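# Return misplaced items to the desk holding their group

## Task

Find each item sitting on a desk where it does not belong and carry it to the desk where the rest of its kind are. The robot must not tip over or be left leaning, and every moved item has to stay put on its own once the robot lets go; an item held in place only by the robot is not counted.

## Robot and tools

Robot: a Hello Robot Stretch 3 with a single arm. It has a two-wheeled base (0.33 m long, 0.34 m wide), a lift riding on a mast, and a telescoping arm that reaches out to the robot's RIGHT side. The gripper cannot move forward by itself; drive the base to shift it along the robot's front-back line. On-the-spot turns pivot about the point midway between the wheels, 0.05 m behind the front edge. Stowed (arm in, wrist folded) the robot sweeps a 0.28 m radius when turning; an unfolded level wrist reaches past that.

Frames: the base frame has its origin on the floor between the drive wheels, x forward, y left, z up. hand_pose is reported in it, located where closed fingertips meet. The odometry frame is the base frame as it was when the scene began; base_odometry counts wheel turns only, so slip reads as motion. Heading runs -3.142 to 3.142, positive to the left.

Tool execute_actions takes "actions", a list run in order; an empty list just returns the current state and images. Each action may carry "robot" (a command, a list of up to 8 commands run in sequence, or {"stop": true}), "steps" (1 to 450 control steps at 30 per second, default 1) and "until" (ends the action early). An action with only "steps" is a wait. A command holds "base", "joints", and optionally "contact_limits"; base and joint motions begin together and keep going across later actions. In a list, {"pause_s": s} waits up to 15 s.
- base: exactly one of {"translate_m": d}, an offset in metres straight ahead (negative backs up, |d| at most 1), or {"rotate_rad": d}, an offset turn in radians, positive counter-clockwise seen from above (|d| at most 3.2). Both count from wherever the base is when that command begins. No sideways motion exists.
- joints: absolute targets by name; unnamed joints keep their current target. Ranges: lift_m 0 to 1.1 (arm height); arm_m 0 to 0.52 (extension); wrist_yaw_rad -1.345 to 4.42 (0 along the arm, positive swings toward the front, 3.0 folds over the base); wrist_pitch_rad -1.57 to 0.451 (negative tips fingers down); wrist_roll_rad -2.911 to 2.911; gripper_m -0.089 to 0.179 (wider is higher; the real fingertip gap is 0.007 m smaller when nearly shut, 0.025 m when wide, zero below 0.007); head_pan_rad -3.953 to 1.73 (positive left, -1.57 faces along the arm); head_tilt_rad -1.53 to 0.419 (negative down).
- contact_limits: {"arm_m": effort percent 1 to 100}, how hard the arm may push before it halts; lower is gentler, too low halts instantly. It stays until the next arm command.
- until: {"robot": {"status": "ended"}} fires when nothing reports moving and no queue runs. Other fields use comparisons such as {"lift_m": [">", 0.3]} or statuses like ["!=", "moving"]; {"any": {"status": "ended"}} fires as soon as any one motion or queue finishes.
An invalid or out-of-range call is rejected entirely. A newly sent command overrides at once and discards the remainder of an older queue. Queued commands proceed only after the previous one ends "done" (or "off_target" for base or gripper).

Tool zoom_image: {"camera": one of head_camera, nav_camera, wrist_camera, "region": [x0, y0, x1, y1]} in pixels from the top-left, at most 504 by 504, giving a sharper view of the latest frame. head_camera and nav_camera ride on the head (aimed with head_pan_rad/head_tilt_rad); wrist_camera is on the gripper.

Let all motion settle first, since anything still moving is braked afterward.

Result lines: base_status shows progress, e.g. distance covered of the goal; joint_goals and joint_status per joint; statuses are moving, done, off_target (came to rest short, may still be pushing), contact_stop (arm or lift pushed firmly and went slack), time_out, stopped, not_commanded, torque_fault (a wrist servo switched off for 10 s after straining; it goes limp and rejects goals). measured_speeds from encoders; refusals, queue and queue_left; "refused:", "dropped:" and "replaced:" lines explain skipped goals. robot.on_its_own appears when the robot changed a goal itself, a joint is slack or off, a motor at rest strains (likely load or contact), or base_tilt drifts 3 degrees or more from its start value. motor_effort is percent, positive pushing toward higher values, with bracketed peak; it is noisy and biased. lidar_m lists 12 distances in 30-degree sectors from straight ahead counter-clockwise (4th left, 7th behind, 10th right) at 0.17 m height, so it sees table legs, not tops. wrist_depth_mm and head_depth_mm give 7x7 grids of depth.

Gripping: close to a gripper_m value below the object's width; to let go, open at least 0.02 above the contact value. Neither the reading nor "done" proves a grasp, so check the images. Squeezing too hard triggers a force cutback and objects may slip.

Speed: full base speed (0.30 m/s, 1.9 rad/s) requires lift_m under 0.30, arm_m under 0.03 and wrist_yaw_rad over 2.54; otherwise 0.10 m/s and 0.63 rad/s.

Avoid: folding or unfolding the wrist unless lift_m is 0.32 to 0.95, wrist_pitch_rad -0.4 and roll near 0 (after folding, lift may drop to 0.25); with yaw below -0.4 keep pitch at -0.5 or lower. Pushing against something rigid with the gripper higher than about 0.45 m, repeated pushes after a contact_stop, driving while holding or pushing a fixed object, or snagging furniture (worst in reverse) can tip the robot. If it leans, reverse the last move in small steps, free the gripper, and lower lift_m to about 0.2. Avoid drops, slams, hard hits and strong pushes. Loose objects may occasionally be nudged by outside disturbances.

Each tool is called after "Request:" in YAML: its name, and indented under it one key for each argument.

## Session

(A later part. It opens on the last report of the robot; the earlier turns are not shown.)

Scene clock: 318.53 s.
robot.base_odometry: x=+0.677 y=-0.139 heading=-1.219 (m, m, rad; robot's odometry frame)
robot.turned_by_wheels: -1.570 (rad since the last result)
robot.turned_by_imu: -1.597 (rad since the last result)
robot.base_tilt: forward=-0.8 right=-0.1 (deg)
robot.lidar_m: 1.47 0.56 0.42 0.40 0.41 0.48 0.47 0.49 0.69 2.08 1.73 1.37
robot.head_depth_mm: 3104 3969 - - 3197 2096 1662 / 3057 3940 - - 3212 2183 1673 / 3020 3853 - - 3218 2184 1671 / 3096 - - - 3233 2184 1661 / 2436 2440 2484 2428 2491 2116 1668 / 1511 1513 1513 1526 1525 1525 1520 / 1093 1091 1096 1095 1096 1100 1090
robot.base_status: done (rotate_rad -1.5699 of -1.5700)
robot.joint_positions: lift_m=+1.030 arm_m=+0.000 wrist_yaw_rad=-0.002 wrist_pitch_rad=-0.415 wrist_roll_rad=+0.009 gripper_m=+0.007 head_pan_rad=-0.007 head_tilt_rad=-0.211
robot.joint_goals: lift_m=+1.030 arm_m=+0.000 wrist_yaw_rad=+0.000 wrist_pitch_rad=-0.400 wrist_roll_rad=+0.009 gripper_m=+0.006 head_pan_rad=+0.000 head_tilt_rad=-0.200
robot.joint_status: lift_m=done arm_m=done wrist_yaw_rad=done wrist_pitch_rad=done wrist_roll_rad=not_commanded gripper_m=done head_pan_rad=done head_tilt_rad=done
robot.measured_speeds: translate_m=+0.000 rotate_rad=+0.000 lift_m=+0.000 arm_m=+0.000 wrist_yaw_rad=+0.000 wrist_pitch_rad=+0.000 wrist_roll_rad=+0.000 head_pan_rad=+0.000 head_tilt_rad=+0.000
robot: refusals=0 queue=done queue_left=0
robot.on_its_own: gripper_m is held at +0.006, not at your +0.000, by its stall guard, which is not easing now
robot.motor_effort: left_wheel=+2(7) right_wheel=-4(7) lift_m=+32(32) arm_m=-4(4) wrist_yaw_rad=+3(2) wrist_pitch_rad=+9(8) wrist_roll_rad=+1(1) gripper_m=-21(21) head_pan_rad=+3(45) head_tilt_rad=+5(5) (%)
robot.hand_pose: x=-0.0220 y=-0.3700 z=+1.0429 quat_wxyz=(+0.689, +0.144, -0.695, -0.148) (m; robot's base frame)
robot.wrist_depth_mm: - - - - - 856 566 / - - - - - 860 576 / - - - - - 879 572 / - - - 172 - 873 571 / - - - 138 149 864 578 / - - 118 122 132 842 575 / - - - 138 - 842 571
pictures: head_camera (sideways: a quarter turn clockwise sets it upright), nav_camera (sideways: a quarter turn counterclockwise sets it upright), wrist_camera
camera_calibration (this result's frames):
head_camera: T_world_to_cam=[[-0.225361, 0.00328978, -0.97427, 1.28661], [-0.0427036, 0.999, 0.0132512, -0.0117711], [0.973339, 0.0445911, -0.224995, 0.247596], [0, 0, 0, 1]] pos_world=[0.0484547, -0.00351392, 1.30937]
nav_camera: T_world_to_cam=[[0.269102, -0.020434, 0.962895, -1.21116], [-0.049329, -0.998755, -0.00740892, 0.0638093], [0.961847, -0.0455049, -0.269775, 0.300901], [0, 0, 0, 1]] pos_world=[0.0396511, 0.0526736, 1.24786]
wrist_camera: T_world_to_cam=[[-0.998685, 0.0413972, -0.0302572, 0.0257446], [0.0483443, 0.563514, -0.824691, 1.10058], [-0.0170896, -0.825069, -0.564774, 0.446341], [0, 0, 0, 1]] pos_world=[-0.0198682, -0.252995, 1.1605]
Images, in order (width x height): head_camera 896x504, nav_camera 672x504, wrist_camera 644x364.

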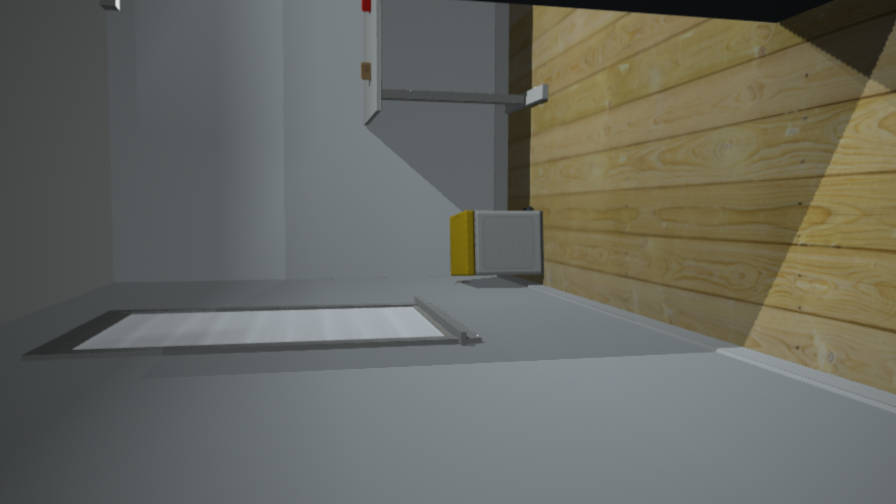

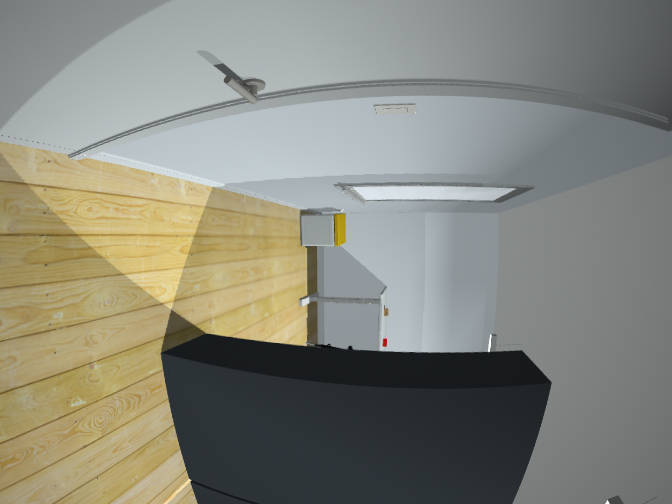

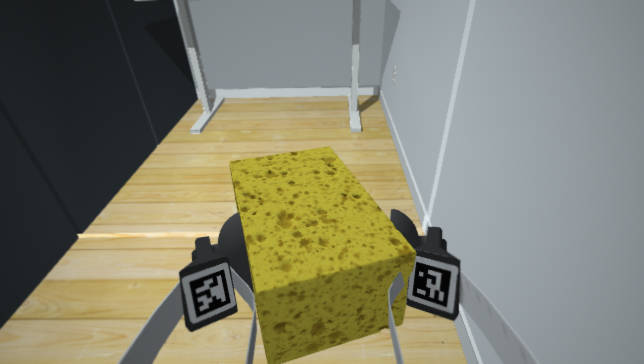

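Request:
execute_actions:
  actions:
    - {"robot":[{"base":{"translate_m":1.0}},{"base":{"translate_m":0.9},"joints":{"head_pan_rad":-0.9,"head_tilt_rad":-0.3}}],"steps":450,"until":{"robot":{"status":"ended"}}}
    - {"steps":450,"until":{"robot":{"status":"ended"}}}

Scene clock: 342.57 s.
robot.base_odometry: x=+1.332 y=-1.922 heading=-1.219 (m, m, rad; robot's odometry frame)
robot.turned_by_wheels: +0.000 (rad since the last result)
robot.turned_by_imu: +0.001 (rad since the last result)
robot.base_tilt: forward=-0.7 right=-0.1 (deg)
robot.lidar_m: 1.26 0.50 0.37 0.36 0.38 0.53 1.54 0.82 0.62 1.48 2.72 2.06
robot.head_depth_mm: 3166 3336 3361 3494 2639 1941 1512 / 3403 3525 3669 3832 2670 1937 1528 / 3387 3612 3847 3886 2745 1961 1534 / 3020 3190 3192 3465 2674 1942 1540 / 2786 2886 2913 3180 2682 1968 1536 / 2492 2609 2645 2788 2560 1957 1539 / 2354 2408 2425 2549 2589 1967 1529
robot.base_status: done (translate_m +0.9000 of +0.9000)
robot.joint_positions: lift_m=+1.030 arm_m=+0.000 wrist_yaw_rad=-0.002 wrist_pitch_rad=-0.415 wrist_roll_rad=+0.009 gripper_m=+0.010 head_pan_rad=-0.893 head_tilt_rad=-0.296
robot.joint_goals: lift_m=+1.030 arm_m=+0.000 wrist_yaw_rad=+0.000 wrist_pitch_rad=-0.400 wrist_roll_rad=+0.009 gripper_m=+0.009 head_pan_rad=-0.900 head_tilt_rad=-0.300
robot.joint_status: lift_m=done arm_m=done wrist_yaw_rad=done wrist_pitch_rad=done wrist_roll_rad=not_commanded gripper_m=done head_pan_rad=done head_tilt_rad=done
robot.measured_speeds: translate_m=+0.000 rotate_rad=+0.000 lift_m=+0.000 arm_m=+0.000 wrist_yaw_rad=+0.000 wrist_pitch_rad=+0.000 wrist_roll_rad=+0.000 head_pan_rad=+0.000 head_tilt_rad=+0.000
robot: refusals=0 queue=done queue_left=0
robot.on_its_own: gripper_m is held at +0.009, not at your +0.000, by its stall guard, which is not easing now
robot.motor_effort: left_wheel=+1(7) right_wheel=-4(5) lift_m=+32(32) arm_m=-4(3) wrist_yaw_rad=+3(3) wrist_pitch_rad=+8(8) wrist_roll_rad=+2(2) gripper_m=-20(21) head_pan_rad=-4(42) head_tilt_rad=-1(10) (%)
robot.hand_pose: x=-0.0220 y=-0.3700 z=+1.0429 quat_wxyz=(+0.689, +0.144, -0.695, -0.148) (m; robot's base frame)
robot.wrist_depth_mm: - - - - 928 326 311 / - - - - - 351 337 / - - - - - 381 376 / - - - 172 - 412 411 / - - - 137 148 461 458 / - - 118 122 133 530 528 / - - - 138 654 603 608
pictures: head_camera (sideways: a quarter turn clockwise sets it upright), nav_camera (sideways: a quarter turn counterclockwise sets it upright), wrist_camera
camera_calibration (this result's frames):
head_camera: T_world_to_cam=[[-0.191507, 0.240496, -0.951571, 1.25675], [0.747394, 0.664152, 0.0174395, -0.0220418], [0.636182, -0.707858, -0.306935, 0.3563], [0, 0, 0, 1]] pos_world=[0.0304782, -0.035394, 1.30563]
nav_camera: T_world_to_cam=[[0.205201, -0.284339, 0.936506, -1.17631], [-0.804916, -0.593377, -0.00379093, 0.0637075], [0.556779, -0.753031, -0.35063, 0.408602], [0, 0, 0, 1]] pos_world=[0.0651574, 0.0110236, 1.24513]
wrist_camera: T_world_to_cam=[[-0.998685, 0.0413974, -0.0302573, 0.0257447], [0.0483445, 0.563514, -0.824691, 1.10058], [-0.0170897, -0.825069, -0.564774, 0.446341], [0, 0, 0, 1]] pos_world=[-0.0198682, -0.252995, 1.1605]
Images, in order (width x height): head_camera 896x504, nav_camera 672x504, wrist_camera 644x364.

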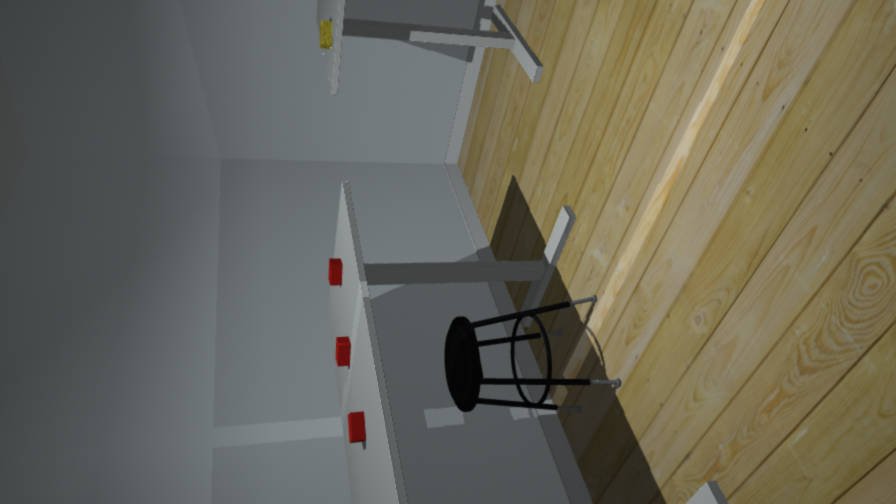

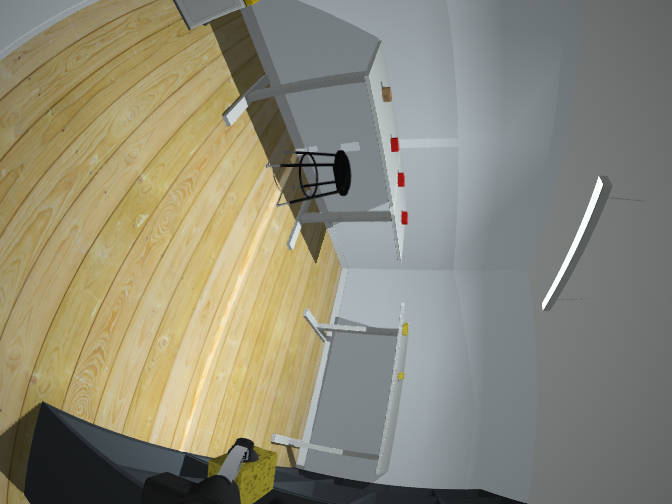

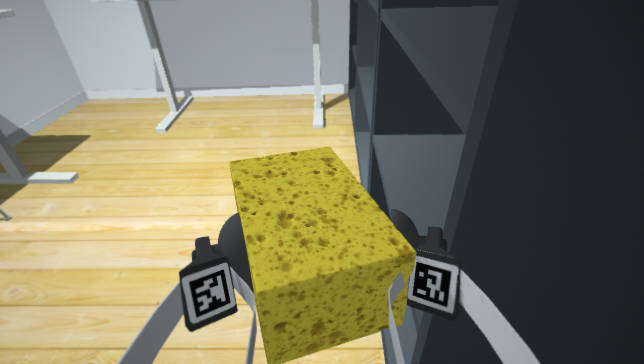

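Request:
execute_actions:
  actions:
    - {"robot":[{"base":{"rotate_rad":-1.57}},{"base":{"translate_m":1.0}},{"base":{"rotate_rad":1.57},"joints":{"head_pan_rad":-1.57,"head_tilt_rad":-0.5}}],"steps":450,"until":{"robot":{"status":"ended"}}}
    - {"steps":450,"until":{"robot":{"status":"ended"}}}

Scene clock: 369.87 s.
robot.base_odometry: x=+0.393 y=-2.268 heading=-1.220 (m, m, rad; robot's odometry frame)
robot.turned_by_wheels: -0.001 (rad since the last result)
robot.turned_by_imu: -2.062 (rad since the last result)
robot.base_tilt: forward=-0.8 right=-0.1 (deg)
robot.lidar_m: 0.81 1.73 2.59 1.97 1.81 1.37 1.06 1.04 1.11 0.19 0.24 0.68
robot.head_depth_mm: 1326 1390 1473 1549 - - - / 1531 1618 1745 1840 - - - / 1804 1951 2100 2239 - - - / 2081 2299 2497 2681 - - - / - - - - - - 298 / - - - - 382 367 314 / - 335 446 580 483 381 315
robot.base_status: done (rotate_rad +1.5693 of +1.5700)
robot.joint_positions: lift_m=+1.030 arm_m=+0.000 wrist_yaw_rad=-0.028 wrist_pitch_rad=-0.415 wrist_roll_rad=+0.009 gripper_m=+0.010 head_pan_rad=-1.563 head_tilt_rad=-0.494
robot.joint_goals: lift_m=+1.030 arm_m=+0.000 wrist_yaw_rad=+0.000 wrist_pitch_rad=-0.400 wrist_roll_rad=+0.009 gripper_m=+0.009 head_pan_rad=-1.570 head_tilt_rad=-0.500
robot.joint_status: lift_m=done arm_m=done wrist_yaw_rad=done wrist_pitch_rad=done wrist_roll_rad=not_commanded gripper_m=done head_pan_rad=done head_tilt_rad=done
robot.measured_speeds: translate_m=+0.000 rotate_rad=+0.000 lift_m=+0.000 arm_m=+0.000 wrist_yaw_rad=+0.000 wrist_pitch_rad=+0.000 wrist_roll_rad=+0.000 head_pan_rad=+0.000 head_tilt_rad=+0.000
robot: refusals=0 queue=done queue_left=0
robot.on_its_own: gripper_m is held at +0.009, not at your +0.000, by its stall guard, which is not easing now; right_wheel is at rest, and its effort (+33) is outside its rest range (-18 to +18); wrist_yaw_rad is at rest, and its effort (+28) is outside its rest range (-12 to +12)
robot.motor_effort: left_wheel=-3(21) right_wheel=+33(100) lift_m=+30(32) arm_m=-1(3) wrist_yaw_rad=+28(65) wrist_pitch_rad=+8(13) wrist_roll_rad=+2(2) gripper_m=-20(26) head_pan_rad=-4(40) head_tilt_rad=-2(14) (%)
robot.hand_pose: x=-0.0279 y=-0.3698 z=+1.0431 quat_wxyz=(+0.687, +0.135, -0.697, -0.156) (m; robot's base frame)
robot.wrist_depth_mm: 264 - - - - 908 733 / 229 - - - - 943 773 / 190 - - - - - 777 / 164 430 - 172 - - 833 / 147 309 - 137 149 - 860 / 133 224 118 122 132 - 889 / 119 173 - 138 - - 934
pictures: head_camera (sideways: a quarter turn clockwise sets it upright), nav_camera (sideways: a quarter turn counterclockwise sets it upright), wrist_camera
camera_calibration (this result's frames):
head_camera: T_world_to_cam=[[-0.00212499, 0.488656, -0.872474, 1.15238], [0.998296, 0.0519099, 0.0266423, -0.0355476], [0.058309, -0.870931, -0.487933, 0.595362], [0, 0, 0, 1]] pos_world=[0.00322088, -0.0427536, 1.29687]
nav_camera: T_world_to_cam=[[-0.0144034, -0.527722, 0.849295, -1.0612], [-0.999383, 0.0348172, 0.00468536, 0.0538587], [-0.0320426, -0.848703, -0.527898, 0.642863], [0, 0, 0, 1]] pos_world=[0.0591396, -0.0162916, 1.24038]
wrist_camera: T_world_to_cam=[[-0.997281, 0.0671961, -0.0302559, 0.0295104], [0.0628761, 0.561734, -0.824925, 1.10088], [-0.038436, -0.824584, -0.564432, 0.445778], [0, 0, 0, 1]] pos_world=[-0.0226552, -0.252805, 1.16065]
Images, in order (width x height): head_camera 896x504, nav_camera 672x504, wrist_camera 644x364.

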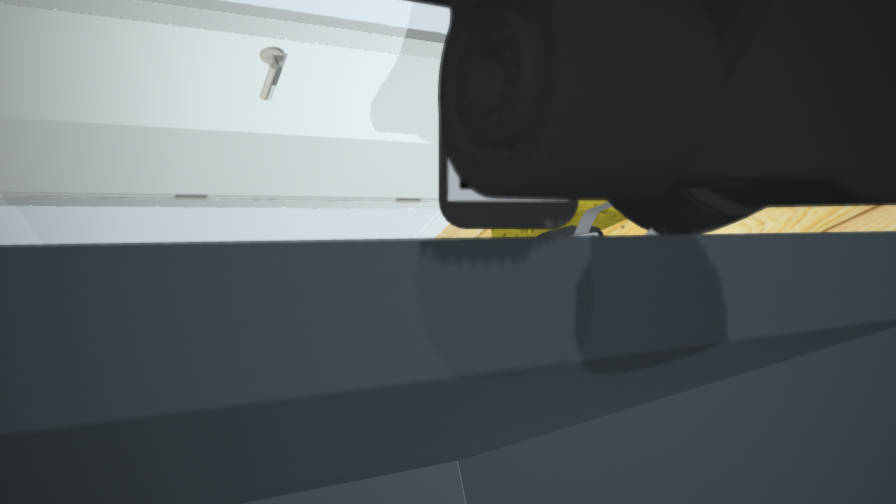

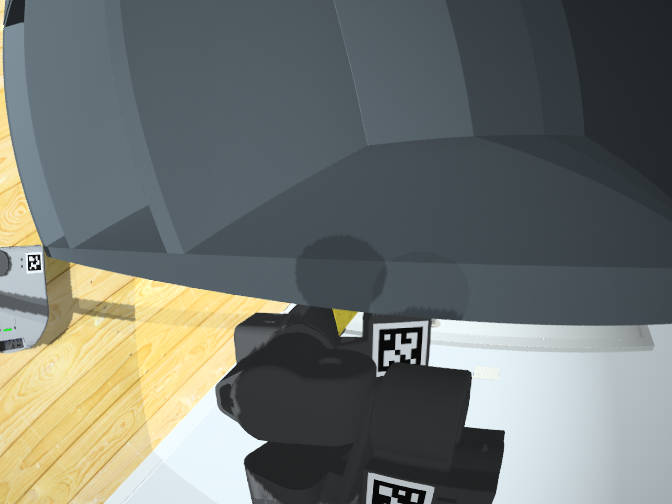

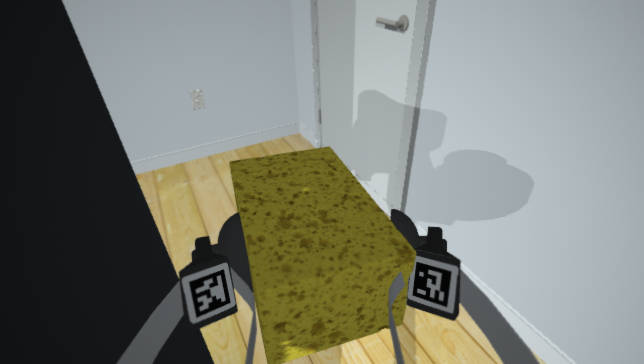

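Request:
execute_actions:
  actions:
    - {"robot":[{"base":{"translate_m":-0.35}},{"base":{"rotate_rad":2.06},"joints":{"head_pan_rad":-0.9,"head_tilt_rad":-0.3}}],"steps":450,"until":{"robot":{"status":"ended"}}}

Scene clock: 383.10 s.
robot.base_odometry: x=+0.273 y=-1.939 heading=+0.841 (m, m, rad; robot's odometry frame)
robot.turned_by_wheels: +2.060 (rad since the last result)
robot.turned_by_imu: +1.357 (rad since the last result)
robot.base_tilt: forward=-0.7 right=-0.1 (deg)
robot.lidar_m: 2.04 1.91 1.07 0.69 0.64 0.64 0.80 1.58 0.54 0.41 1.22 2.91
robot.head_depth_mm: 1005 1056 1118 1121 1267 1136 985 / 1829 1887 1975 1973 1619 1421 1429 / 2678 2770 2975 3085 2469 1906 1509 / 2724 2810 2920 3185 2649 1931 1502 / 2684 2820 2963 3198 2634 1911 1518 / 2718 2822 2992 3144 2674 1925 1512 / 2728 2850 2997 3240 2643 1942 1513
robot.base_status: done (rotate_rad +2.0596 of +2.0600)
robot.joint_positions: lift_m=+1.030 arm_m=+0.000 wrist_yaw_rad=-0.138 wrist_pitch_rad=-0.438 wrist_roll_rad=+0.017 gripper_m=+0.010 head_pan_rad=-0.907 head_tilt_rad=-0.310
robot.joint_goals: lift_m=+1.030 arm_m=+0.000 wrist_yaw_rad=-0.103 wrist_pitch_rad=-0.400 wrist_roll_rad=+0.017 gripper_m=+0.009 head_pan_rad=-0.900 head_tilt_rad=-0.300
robot.joint_status: lift_m=done arm_m=done wrist_yaw_rad=done wrist_pitch_rad=done wrist_roll_rad=not_commanded gripper_m=done head_pan_rad=done head_tilt_rad=done
robot.measured_speeds: translate_m=+0.000 rotate_rad=+0.000 lift_m=+0.000 arm_m=+0.000 wrist_yaw_rad=+0.000 wrist_pitch_rad=+0.000 wrist_roll_rad=+0.000 head_pan_rad=+0.000 head_tilt_rad=+0.000
robot: refusals=0 queue=done queue_left=0
robot.on_its_own: wrist_yaw_rad is held at -0.103, not at your +0.000, by its stall guard, which is still easing; gripper_m is held at +0.009, not at your +0.000, by its stall guard, which is not easing now
robot.motor_effort: left_wheel=-5(16) right_wheel=+15(34) lift_m=+30(29) arm_m=+3(3) wrist_yaw_rad=+34(64) wrist_pitch_rad=+20(22) wrist_roll_rad=-2(3) gripper_m=-23(25) head_pan_rad=+3(39) head_tilt_rad=+5(17) (%)
robot.hand_pose: x=-0.0521 y=-0.3644 z=+1.0380 quat_wxyz=(+0.672, +0.104, -0.705, -0.202) (m; robot's base frame)
robot.wrist_depth_mm: 749 753 155 198 272 435 - / 603 510 169 213 309 - - / 885 394 187 225 351 - - / - 944 201 166 404 - - / - 885 242 136 141 - - / - - - 122 130 - - / - - 635 140 819 - -
pictures: head_camera (sideways: a quarter turn clockwise sets it upright), nav_camera (sideways: a quarter turn counterclockwise sets it upright), wrist_camera
camera_calibration (this result's frames):
head_camera: T_world_to_cam=[[-0.195834, 0.253036, -0.947429, 1.25137], [0.756795, 0.653402, 0.0180783, -0.0229305], [0.623627, -0.713469, -0.319455, 0.372671], [0, 0, 0, 1]] pos_world=[0.0300066, -0.0357688, 1.30505]
nav_camera: T_world_to_cam=[[0.208786, -0.296907, 0.931802, -1.17019], [-0.813201, -0.581974, -0.00322686, 0.0630237], [0.543243, -0.757068, -0.362953, 0.424722], [0, 0, 0, 1]] pos_world=[0.064843, 0.0107851, 1.24474]
wrist_camera: T_world_to_cam=[[-0.982979, 0.180098, -0.0362991, 0.0529976], [0.134163, 0.568698, -0.811532, 1.08756], [-0.125512, -0.802588, -0.58318, 0.469321], [0, 0, 0, 1]] pos_world=[-0.0349083, -0.251363, 1.15821]
Images, in order (width x height): head_camera 896x504, nav_camera 672x504, wrist_camera 644x364.

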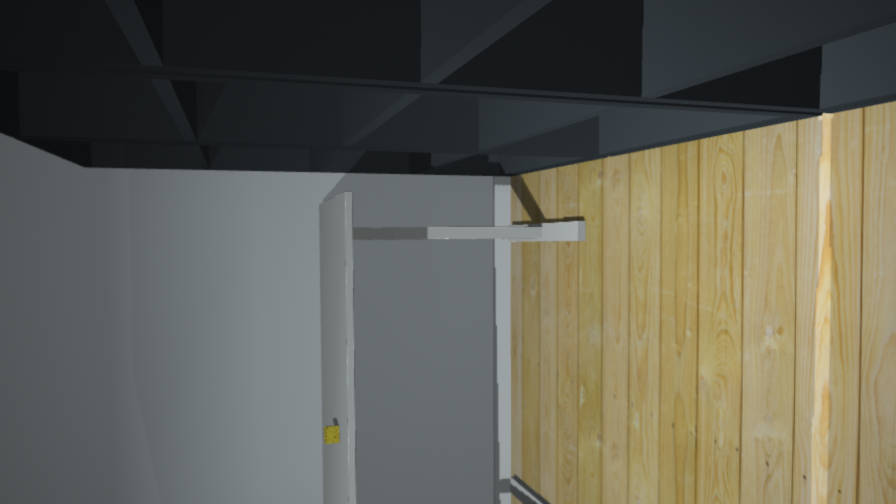

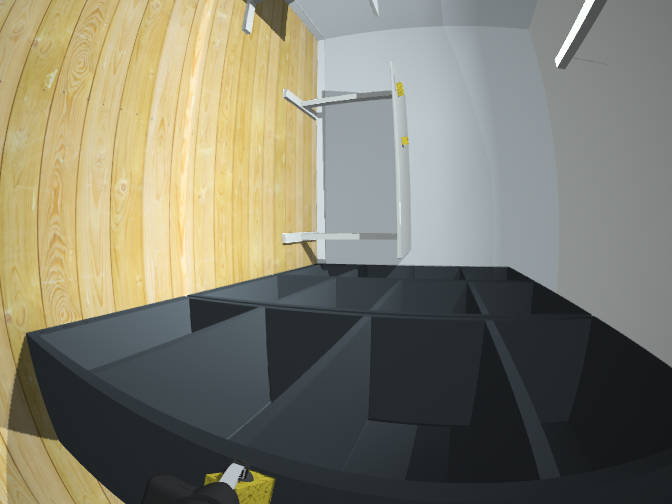

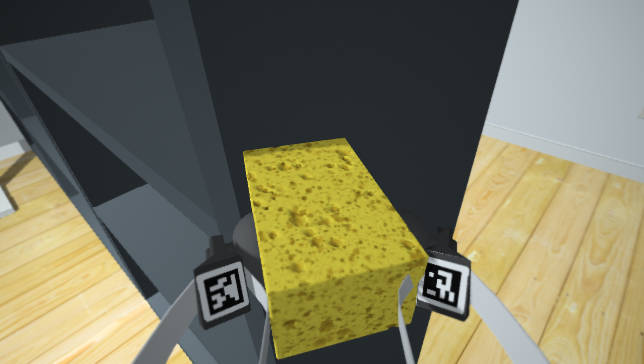

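Request:
execute_actions:
  actions:
    - {"robot":[{"base":{"translate_m":1.0},"joints":{"wrist_yaw_rad":0.0}},{"base":{"rotate_rad":0.75},"joints":{"head_pan_rad":-1.57,"head_tilt_rad":-0.4}}],"steps":450,"until":{"robot":{"status":"ended"}}}

Scene clock: 400.27 s.
robot.base_odometry: x=+0.939 y=-1.194 heading=+0.841 (m, m, rad; robot's odometry frame)
robot.turned_by_wheels: +0.000 (rad since the last result)
robot.turned_by_imu: -0.691 (rad since the last result)
robot.base_tilt: forward=-0.7 right=-0.1 (deg)
robot.lidar_m: 2.04 2.04 1.49 1.62 1.74 1.47 1.47 0.72 0.88 0.80 0.66 1.41
robot.head_depth_mm: 560 585 597 632 665 715 775 / 1062 1164 1246 873 740 790 831 / 1206 1276 1391 1034 1476 1140 1296 / 1358 1435 1536 1130 1568 1190 1426 / 1305 1357 1442 1391 1544 1629 1468 / 1221 1281 1350 1419 1492 1628 1511 / 1205 1422 2068 2189 2281 1934 1519
robot.base_status: done (translate_m +1.0000 of +1.0000)
robot.joint_positions: lift_m=+1.030 arm_m=+0.000 wrist_yaw_rad=-0.222 wrist_pitch_rad=-0.420 wrist_roll_rad=+0.018 gripper_m=+0.009 head_pan_rad=-0.907 head_tilt_rad=-0.309
robot.joint_goals: lift_m=+1.030 arm_m=+0.000 wrist_yaw_rad=-0.219 wrist_pitch_rad=-0.400 wrist_roll_rad=+0.018 gripper_m=+0.009 head_pan_rad=-0.900 head_tilt_rad=-0.300
robot.joint_status: lift_m=done arm_m=done wrist_yaw_rad=off_target wrist_pitch_rad=done wrist_roll_rad=not_commanded gripper_m=done head_pan_rad=done head_tilt_rad=done
robot.measured_speeds: translate_m=+0.000 rotate_rad=+0.000 lift_m=+0.000 arm_m=+0.000 wrist_yaw_rad=+0.000 wrist_pitch_rad=+0.000 wrist_roll_rad=+0.000 head_pan_rad=+0.000 head_tilt_rad=+0.000
robot: refusals=0 queue=dropped queue_left=0
robot.on_its_own: wrist_yaw_rad is held at -0.219, not at your +0.000, by its stall guard, which is not easing now; gripper_m is held at +0.009, not at your +0.000, by its stall guard, which is not easing now
robot.motor_effort: left_wheel=+1(9) right_wheel=-2(33) lift_m=+30(29) arm_m=+2(3) wrist_yaw_rad=+3(77) wrist_pitch_rad=+11(32) wrist_roll_rad=-3(7) gripper_m=-1(25) head_pan_rad=+3(3) head_tilt_rad=+5(5) (%)
robot.hand_pose: x=-0.0708 y=-0.3634 z=+1.0420 quat_wxyz=(+0.665, +0.068, -0.709, -0.224) (m; robot's base frame)
robot.wrist_depth_mm: 447 648 671 686 662 683 557 / 450 543 536 517 500 483 481 / 396 388 377 375 367 358 348 / 353 353 885 899 907 811 551 / 429 624 903 908 873 802 587 / 465 627 763 - 748 741 599 / 538 616 646 647 637 643 589
pictures: head_camera (sideways: a quarter turn clockwise sets it upright), nav_camera (sideways: a quarter turn counterclockwise sets it upright), wrist_camera
dropped: robot: command 0 of its queue: wrist_yaw_rad: off_target
camera_calibration (this result's frames):
head_camera: T_world_to_cam=[[-0.195785, 0.252872, -0.947483, 1.25144], [0.756667, 0.653551, 0.0180702, -0.0229191], [0.623798, -0.713391, -0.319295, 0.372462], [0, 0, 0, 1]] pos_world=[0.0300132, -0.0357638, 1.30506]
nav_camera: T_world_to_cam=[[0.208747, -0.296743, 0.931863, -1.17027], [-0.813088, -0.582132, -0.00323408, 0.0630324], [0.543427, -0.757011, -0.362796, 0.424516], [0, 0, 0, 1]] pos_world=[0.0648469, 0.0107889, 1.24474]
wrist_camera: T_world_to_cam=[[-0.964599, 0.261025, -0.0376218, 0.0666441], [0.178481, 0.541117, -0.821789, 1.09653], [-0.19415, -0.799411, -0.568548, 0.451165], [0, 0, 0, 1]] pos_world=[-0.0438318, -0.250082, 1.16014]
Images, in order (width x height): head_camera 896x504, nav_camera 672x504, wrist_camera 644x364.

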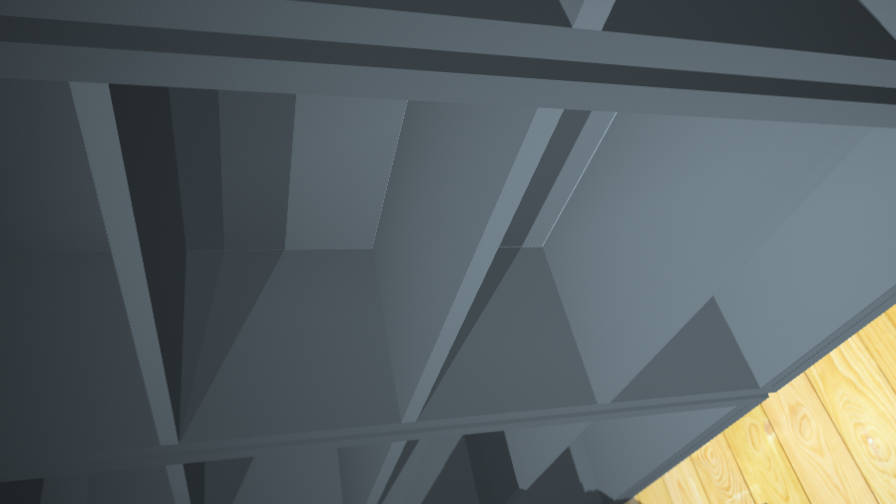

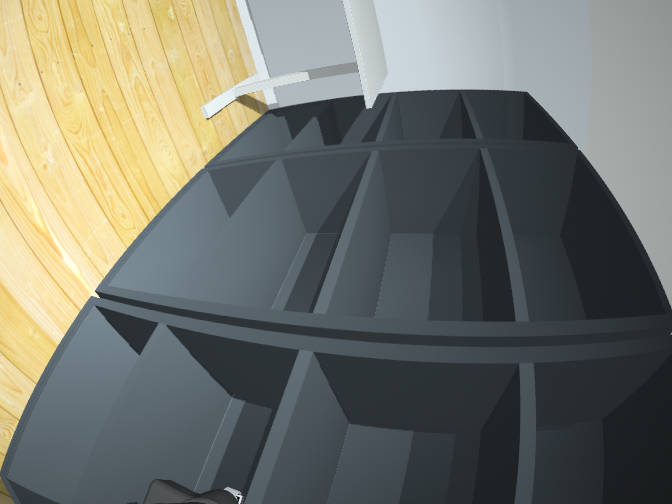

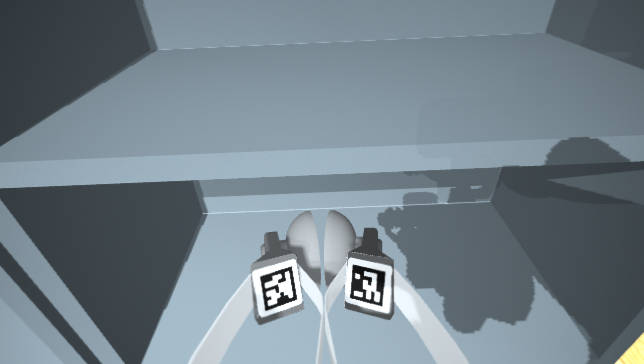

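Request:
execute_actions:
  actions:
    - {"robot":{"joints":{"head_pan_rad":-2.2,"head_tilt_rad":-0.9,"wrist_yaw_rad":0}},"steps":200,"until":{"robot":{"status":"ended"}}}

Scene clock: 404.67 s.
robot.base_odometry: x=+0.939 y=-1.194 heading=+0.841 (m, m, rad; robot's odometry frame)
robot.turned_by_wheels: +0.000 (rad since the last result)
robot.turned_by_imu: +0.000 (rad since the last result)
robot.base_tilt: forward=-0.7 right=-0.1 (deg)
robot.lidar_m: 2.04 2.05 1.49 1.61 1.74 1.47 1.46 0.72 0.88 0.80 0.66 1.41
robot.head_depth_mm: - - - 1575 1399 1226 1104 / - - - 1091 1351 1242 1128 / - - - - 1343 1242 1147 / - - - - 1311 1251 1132 / - - - - 1308 1242 1121 / - - - - - 1224 1120 / - - - - - 1218 1122
robot.base_status: done (translate_m +1.0000 of +1.0000)
robot.joint_positions: lift_m=+1.030 arm_m=+0.000 wrist_yaw_rad=-0.004 wrist_pitch_rad=-0.420 wrist_roll_rad=+0.017 gripper_m=+0.009 head_pan_rad=-2.193 head_tilt_rad=-0.889
robot.joint_goals: lift_m=+1.030 arm_m=+0.000 wrist_yaw_rad=+0.000 wrist_pitch_rad=-0.400 wrist_roll_rad=+0.017 gripper_m=+0.009 head_pan_rad=-2.200 head_tilt_rad=-0.900
robot.joint_status: lift_m=done arm_m=done wrist_yaw_rad=done wrist_pitch_rad=done wrist_roll_rad=not_commanded gripper_m=done head_pan_rad=done head_tilt_rad=done
robot.measured_speeds: translate_m=+0.000 rotate_rad=+0.000 lift_m=+0.000 arm_m=+0.000 wrist_yaw_rad=+0.000 wrist_pitch_rad=+0.000 wrist_roll_rad=+0.000 head_pan_rad=+0.000 head_tilt_rad=+0.000
robot: refusals=0 queue=done queue_left=0
robot.on_its_own: gripper_m is held at +0.009, not at your +0.000, by its stall guard, which is not easing now
robot.motor_effort: left_wheel=+1(1) right_wheel=-3(3) lift_m=+29(30) arm_m=+2(2) wrist_yaw_rad=+4(2) wrist_pitch_rad=+11(11) wrist_roll_rad=-3(3) gripper_m=-1(1) head_pan_rad=-4(44) head_tilt_rad=-4(29) (%)
robot.hand_pose: x=-0.0224 y=-0.3689 z=+1.0420 quat_wxyz=(+0.685, +0.145, -0.698, -0.150) (m; robot's base frame)
robot.wrist_depth_mm: 340 436 681 707 656 620 600 / 371 447 537 526 503 490 478 / 416 399 378 369 363 355 350 / - 469 692 954 879 332 314 / 923 524 748 914 853 870 781 / 784 606 694 - 747 721 710 / - 711 649 655 628 638 613
pictures: head_camera (sideways: a quarter turn clockwise sets it upright), nav_camera (sideways: a quarter turn counterclockwise sets it upright), wrist_camera
camera_calibration (this result's frames):
head_camera: T_world_to_cam=[[0.459453, 0.638009, -0.617938, 0.817803], [0.829429, -0.557065, 0.0415425, -0.0538982], [-0.317727, -0.531623, -0.785128, 0.984241], [0, 0, 0, 1]] pos_world=[-0.0183168, -0.0285459, 1.28035]
nav_camera: T_world_to_cam=[[-0.488894, -0.650187, 0.581584, -0.709401], [-0.790112, 0.612613, 0.0206889, 0.0317539], [-0.369738, -0.449402, -0.813223, 1.01604], [0, 0, 0, 1]] pos_world=[0.0539352, -0.0240866, 1.23818]
wrist_camera: T_world_to_cam=[[-0.998216, 0.0464456, -0.0375175, 0.0347544], [0.0572638, 0.566899, -0.821795, 1.09768], [-0.0169002, -0.822477, -0.568547, 0.451616], [0, 0, 0, 1]] pos_world=[-0.0205324, -0.252443, 1.16014]
Images, in order (width x height): head_camera 896x504, nav_camera 672x504, wrist_camera 644x364.

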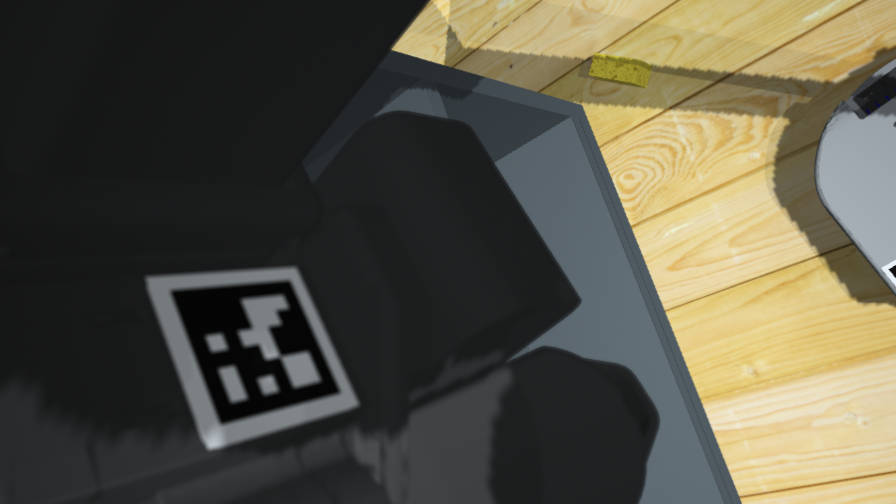

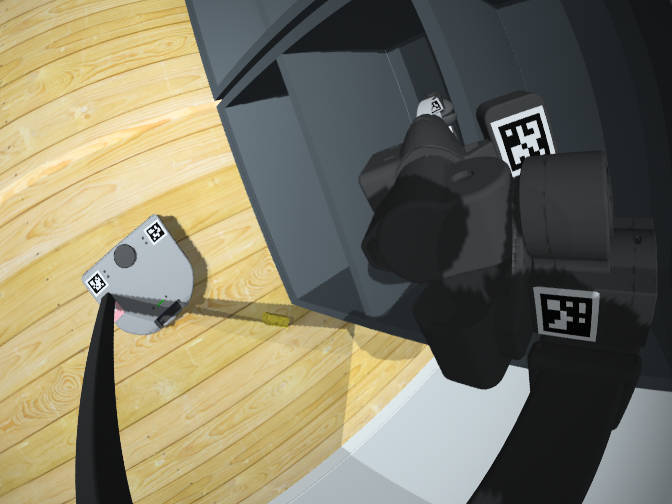

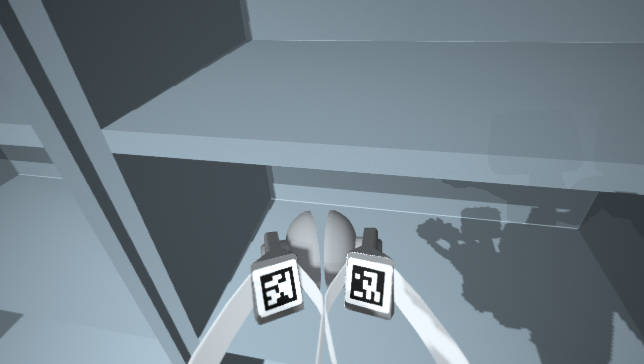

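Request:
execute_actions:
  actions:
    - {"robot":{"base":{"translate_m":-0.55},"joints":{"lift_m":0.3,"wrist_pitch_rad":-0.9,"gripper_m":0.17,"head_pan_rad":-1.57,"head_tilt_rad":-1.0}},"steps":450,"until":{"robot":{"status":"ended"}}}

Scene clock: 422.27 s.
robot.base_odometry: x=+0.573 y=-1.604 heading=+0.841 (m, m, rad; robot's odometry frame)
robot.turned_by_wheels: +0.000 (rad since the last result)
robot.turned_by_imu: +0.000 (rad since the last result)
robot.base_tilt: forward=-0.7 right=-0.1 (deg)
robot.lidar_m: 2.57 2.16 1.70 1.54 1.10 0.93 0.93 1.05 1.68 0.43 1.00 1.00
robot.head_depth_mm: 2273 1978 1712 1494 1328 1190 1099 / 448 1883 1689 1508 1333 1219 - / 510 470 597 813 1277 1249 - / 557 486 1020 888 1292 1226 1113 / 564 495 1026 908 1295 1218 1104 / 566 506 1031 928 1310 1219 1107 / 572 511 1029 934 1324 1222 1114
robot.base_status: done (translate_m -0.5500 of -0.5500)
robot.joint_positions: lift_m=+0.300 arm_m=+0.000 wrist_yaw_rad=-0.004 wrist_pitch_rad=-0.906 wrist_roll_rad=+0.017 gripper_m=+0.170 head_pan_rad=-1.577 head_tilt_rad=-0.988
robot.joint_goals: lift_m=+0.300 arm_m=+0.000 wrist_yaw_rad=+0.000 wrist_pitch_rad=-0.900 wrist_roll_rad=+0.017 gripper_m=+0.170 head_pan_rad=-1.570 head_tilt_rad=-1.000
robot.joint_status: lift_m=done arm_m=done wrist_yaw_rad=done wrist_pitch_rad=done wrist_roll_rad=not_commanded gripper_m=done head_pan_rad=done head_tilt_rad=done
robot.measured_speeds: translate_m=+0.000 rotate_rad=+0.000 lift_m=+0.000 arm_m=+0.000 wrist_yaw_rad=+0.000 wrist_pitch_rad=+0.000 wrist_roll_rad=+0.000 head_pan_rad=+0.000 head_tilt_rad=+0.000
robot: refusals=0 queue=done queue_left=0
robot.motor_effort: left_wheel=+1(4) right_wheel=-2(8) lift_m=+15(29) arm_m=+2(2) wrist_yaw_rad=+3(4) wrist_pitch_rad=+4(10) wrist_roll_rad=-3(3) gripper_m=+0(83) head_pan_rad=+3(39) head_tilt_rad=-5(13) (%)
robot.hand_pose: x=-0.0221 y=-0.2837 z=+0.2225 quat_wxyz=(+0.630, +0.306, -0.641, -0.314) (m; robot's base frame)
robot.wrist_depth_mm: 458 450 447 431 545 551 558 / 410 412 410 390 506 494 492 / 447 408 382 364 456 461 456 / 428 426 426 417 425 424 420 / 400 402 397 398 386 392 388 / 371 366 373 319 368 364 368 / - 341 342 342 343 341 338
pictures: head_camera (sideways: a quarter turn clockwise sets it upright), nav_camera (sideways: a quarter turn counterclockwise sets it upright), wrist_camera
camera_calibration (this result's frames):
head_camera: T_world_to_cam=[[0.00682579, 0.843417, -0.537216, 0.715399], [0.998812, 0.020168, 0.0443541, -0.0585863], [0.0482436, -0.536881, -0.842278, 1.05631], [0, 0, 0, 1]] pos_world=[0.00267363, -0.0350876, 1.27662]
nav_camera: T_world_to_cam=[[-0.0238002, -0.866639, 0.498367, -0.603829], [-0.998847, 0.0414037, 0.024298, 0.0283315], [-0.0416919, -0.497214, -0.866625, 1.08345], [0, 0, 0, 1]] pos_world=[0.0590987, 0.0142331, 1.23919]
wrist_camera: T_world_to_cam=[[-0.998169, 0.0590405, -0.0131626, -0.00147785], [0.0584537, 0.885472, -0.461002, 0.386052], [-0.0155627, -0.460927, -0.887301, 0.229323], [0, 0, 0, 1]] pos_world=[-0.0204724, -0.236049, 0.38143]
Images, in order (width x height): head_camera 896x504, nav_camera 672x504, wrist_camera 644x364.

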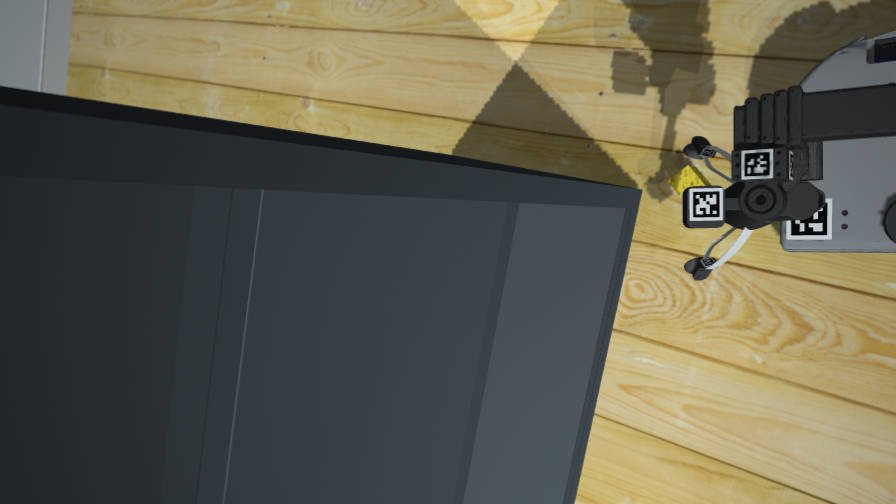

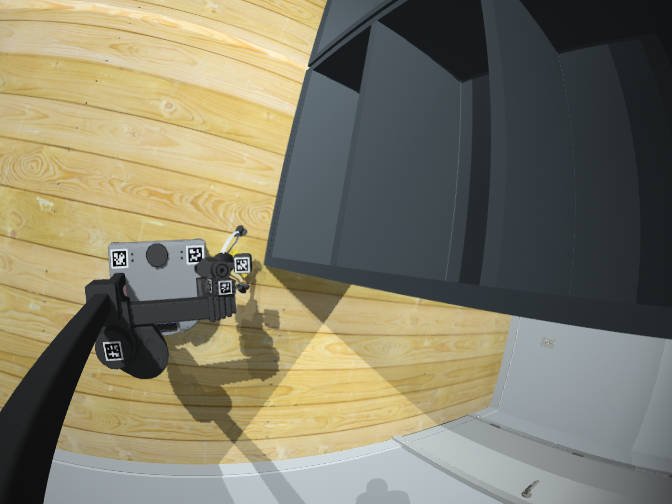

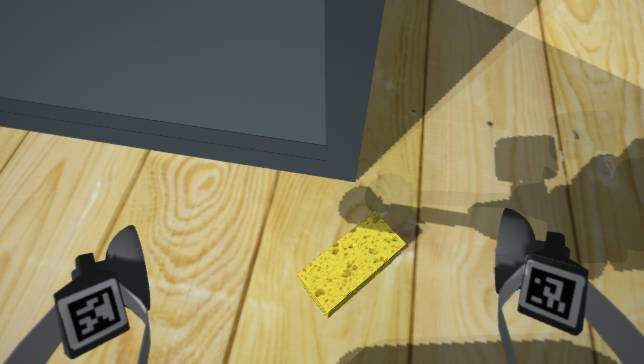

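Request:
execute_actions:
  actions:
    - {"robot":[{"joints":{"arm_m":0.03,"lift_m":0.105}},{"joints":{"gripper_m":0.04}},{"joints":{"gripper_m":0.0}},{"joints":{"lift_m":0.4}}],"steps":450,"until":{"robot":{"status":"ended"}}}

Scene clock: 428.17 s.
robot.base_odometry: x=+0.573 y=-1.604 heading=+0.841 (m, m, rad; robot's odometry frame)
robot.turned_by_wheels: +0.000 (rad since the last result)
robot.turned_by_imu: +0.000 (rad since the last result)
robot.base_tilt: forward=-0.7 right=-0.1 (deg)
robot.lidar_m: 2.58 2.16 1.70 1.54 1.11 0.93 0.93 1.05 1.68 0.92 1.00 1.00
robot.head_depth_mm: 2260 1991 1717 1491 1325 1198 1100 / 447 1869 1688 1498 1337 1208 - / 510 470 597 814 1274 1243 - / 558 487 1015 887 1291 1224 1112 / 561 496 1024 907 1301 1213 1103 / 567 506 1032 928 1312 1221 1099 / 571 513 1032 939 1325 1216 1114
robot.base_status: done (translate_m -0.5500 of -0.5500)
robot.joint_positions: lift_m=+0.117 arm_m=+0.031 wrist_yaw_rad=-0.003 wrist_pitch_rad=-0.870 wrist_roll_rad=+0.020 gripper_m=+0.170 head_pan_rad=-1.577 head_tilt_rad=-0.988
robot.joint_goals: lift_m=+0.117 arm_m=+0.030 wrist_yaw_rad=+0.000 wrist_pitch_rad=-0.900 wrist_roll_rad=+0.020 gripper_m=+0.170 head_pan_rad=-1.570 head_tilt_rad=-1.000
robot.joint_status: lift_m=contact_stop arm_m=done wrist_yaw_rad=done wrist_pitch_rad=done wrist_roll_rad=not_commanded gripper_m=done head_pan_rad=done head_tilt_rad=done
robot.measured_speeds: translate_m=+0.000 rotate_rad=+0.000 lift_m=+0.000 arm_m=+0.000 wrist_yaw_rad=+0.000 wrist_pitch_rad=+0.000 wrist_roll_rad=+0.000 head_pan_rad=+0.000 head_tilt_rad=+0.000
robot: refusals=0 queue=dropped queue_left=0
robot.on_its_own: lift_m is slack since a contact_stop, until your next command for it (your +0.105 is given up)
robot.motor_effort: left_wheel=+2(1) right_wheel=-2(2) lift_m=+23(22) arm_m=-6(5) wrist_yaw_rad=+4(4) wrist_pitch_rad=-16(24) wrist_roll_rad=-4(4) gripper_m=+0(1) head_pan_rad=+3(3) head_tilt_rad=-4(4) (%)
robot.hand_pose: x=-0.0221 y=-0.3223 z=+0.0439 quat_wxyz=(+0.634, +0.294, -0.648, -0.303) (m; robot's base frame)
robot.wrist_depth_mm: 220 210 202 194 299 302 304 / 272 253 235 219 271 274 270 / 257 253 253 250 249 247 245 / 234 232 231 231 158 226 223 / 216 216 212 207 145 201 205 / 200 197 198 136 138 194 194 / - 182 183 129 179 180 178
pictures: head_camera (sideways: a quarter turn clockwise sets it upright), nav_camera (sideways: a quarter turn counterclockwise sets it upright), wrist_camera
ARM HIT: the arm struck its own base hard.
dropped: robot: command 0 of its queue: lift_m: contact_stop
camera_calibration (this result's frames):
head_camera: T_world_to_cam=[[0.00679533, 0.843517, -0.53706, 0.715195], [0.998811, 0.0201966, 0.0443589, -0.0585926], [0.0482643, -0.536723, -0.842377, 1.05643], [0, 0, 0, 1]] pos_world=[0.00267495, -0.0350831, 1.27662]
nav_camera: T_world_to_cam=[[-0.0237689, -0.866733, 0.498207, -0.60362], [-0.998849, 0.0413624, 0.0243045, 0.028323], [-0.0416726, -0.497055, -0.866718, 1.08357], [0, 0, 0, 1]] pos_world=[0.0590982, 0.0142467, 1.23919]
wrist_camera: T_world_to_cam=[[-0.998024, 0.0605238, -0.0168981, -0.000922987], [0.0609842, 0.868051, -0.492716, 0.333742], [-0.0151527, -0.492772, -0.870026, 0.0420649], [0, 0, 0, 1]] pos_world=[-0.0206368, -0.268921, 0.201022]
Images, in order (width x height): head_camera 896x504, nav_camera 672x504, wrist_camera 644x364.

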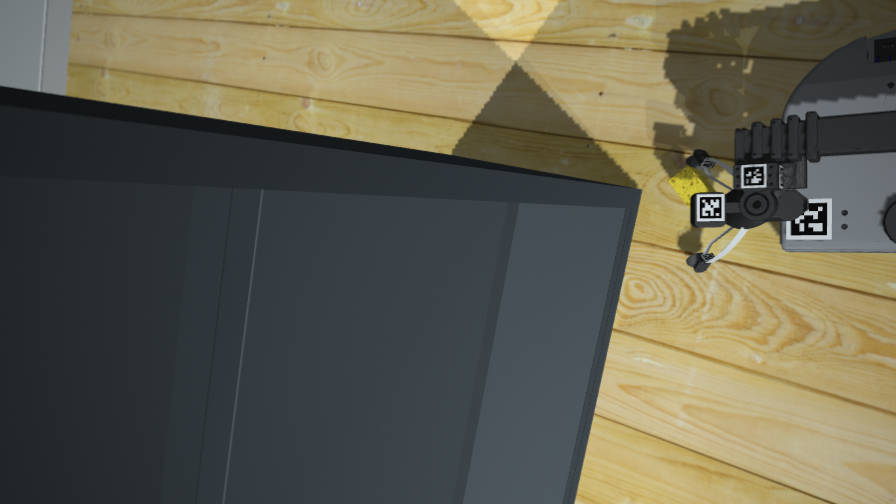

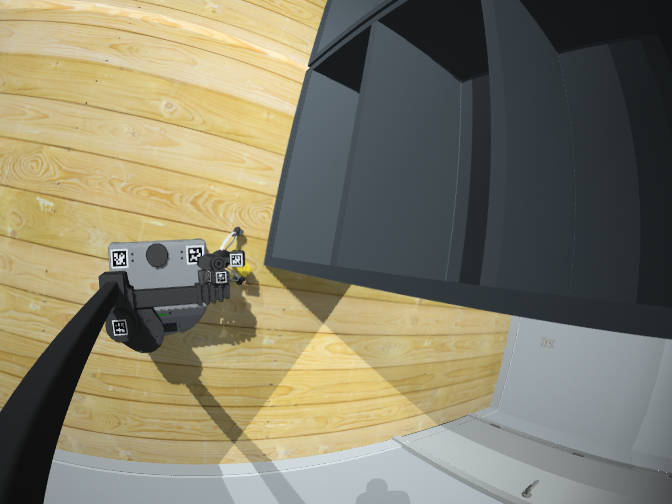

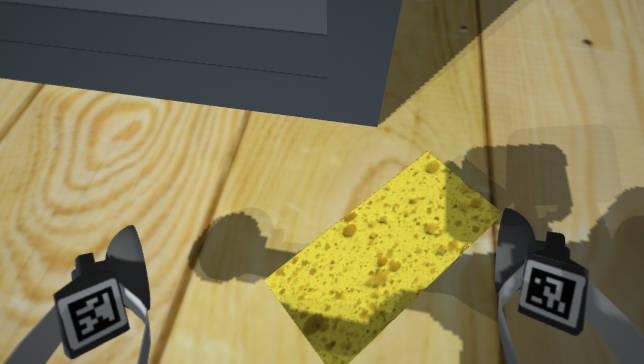

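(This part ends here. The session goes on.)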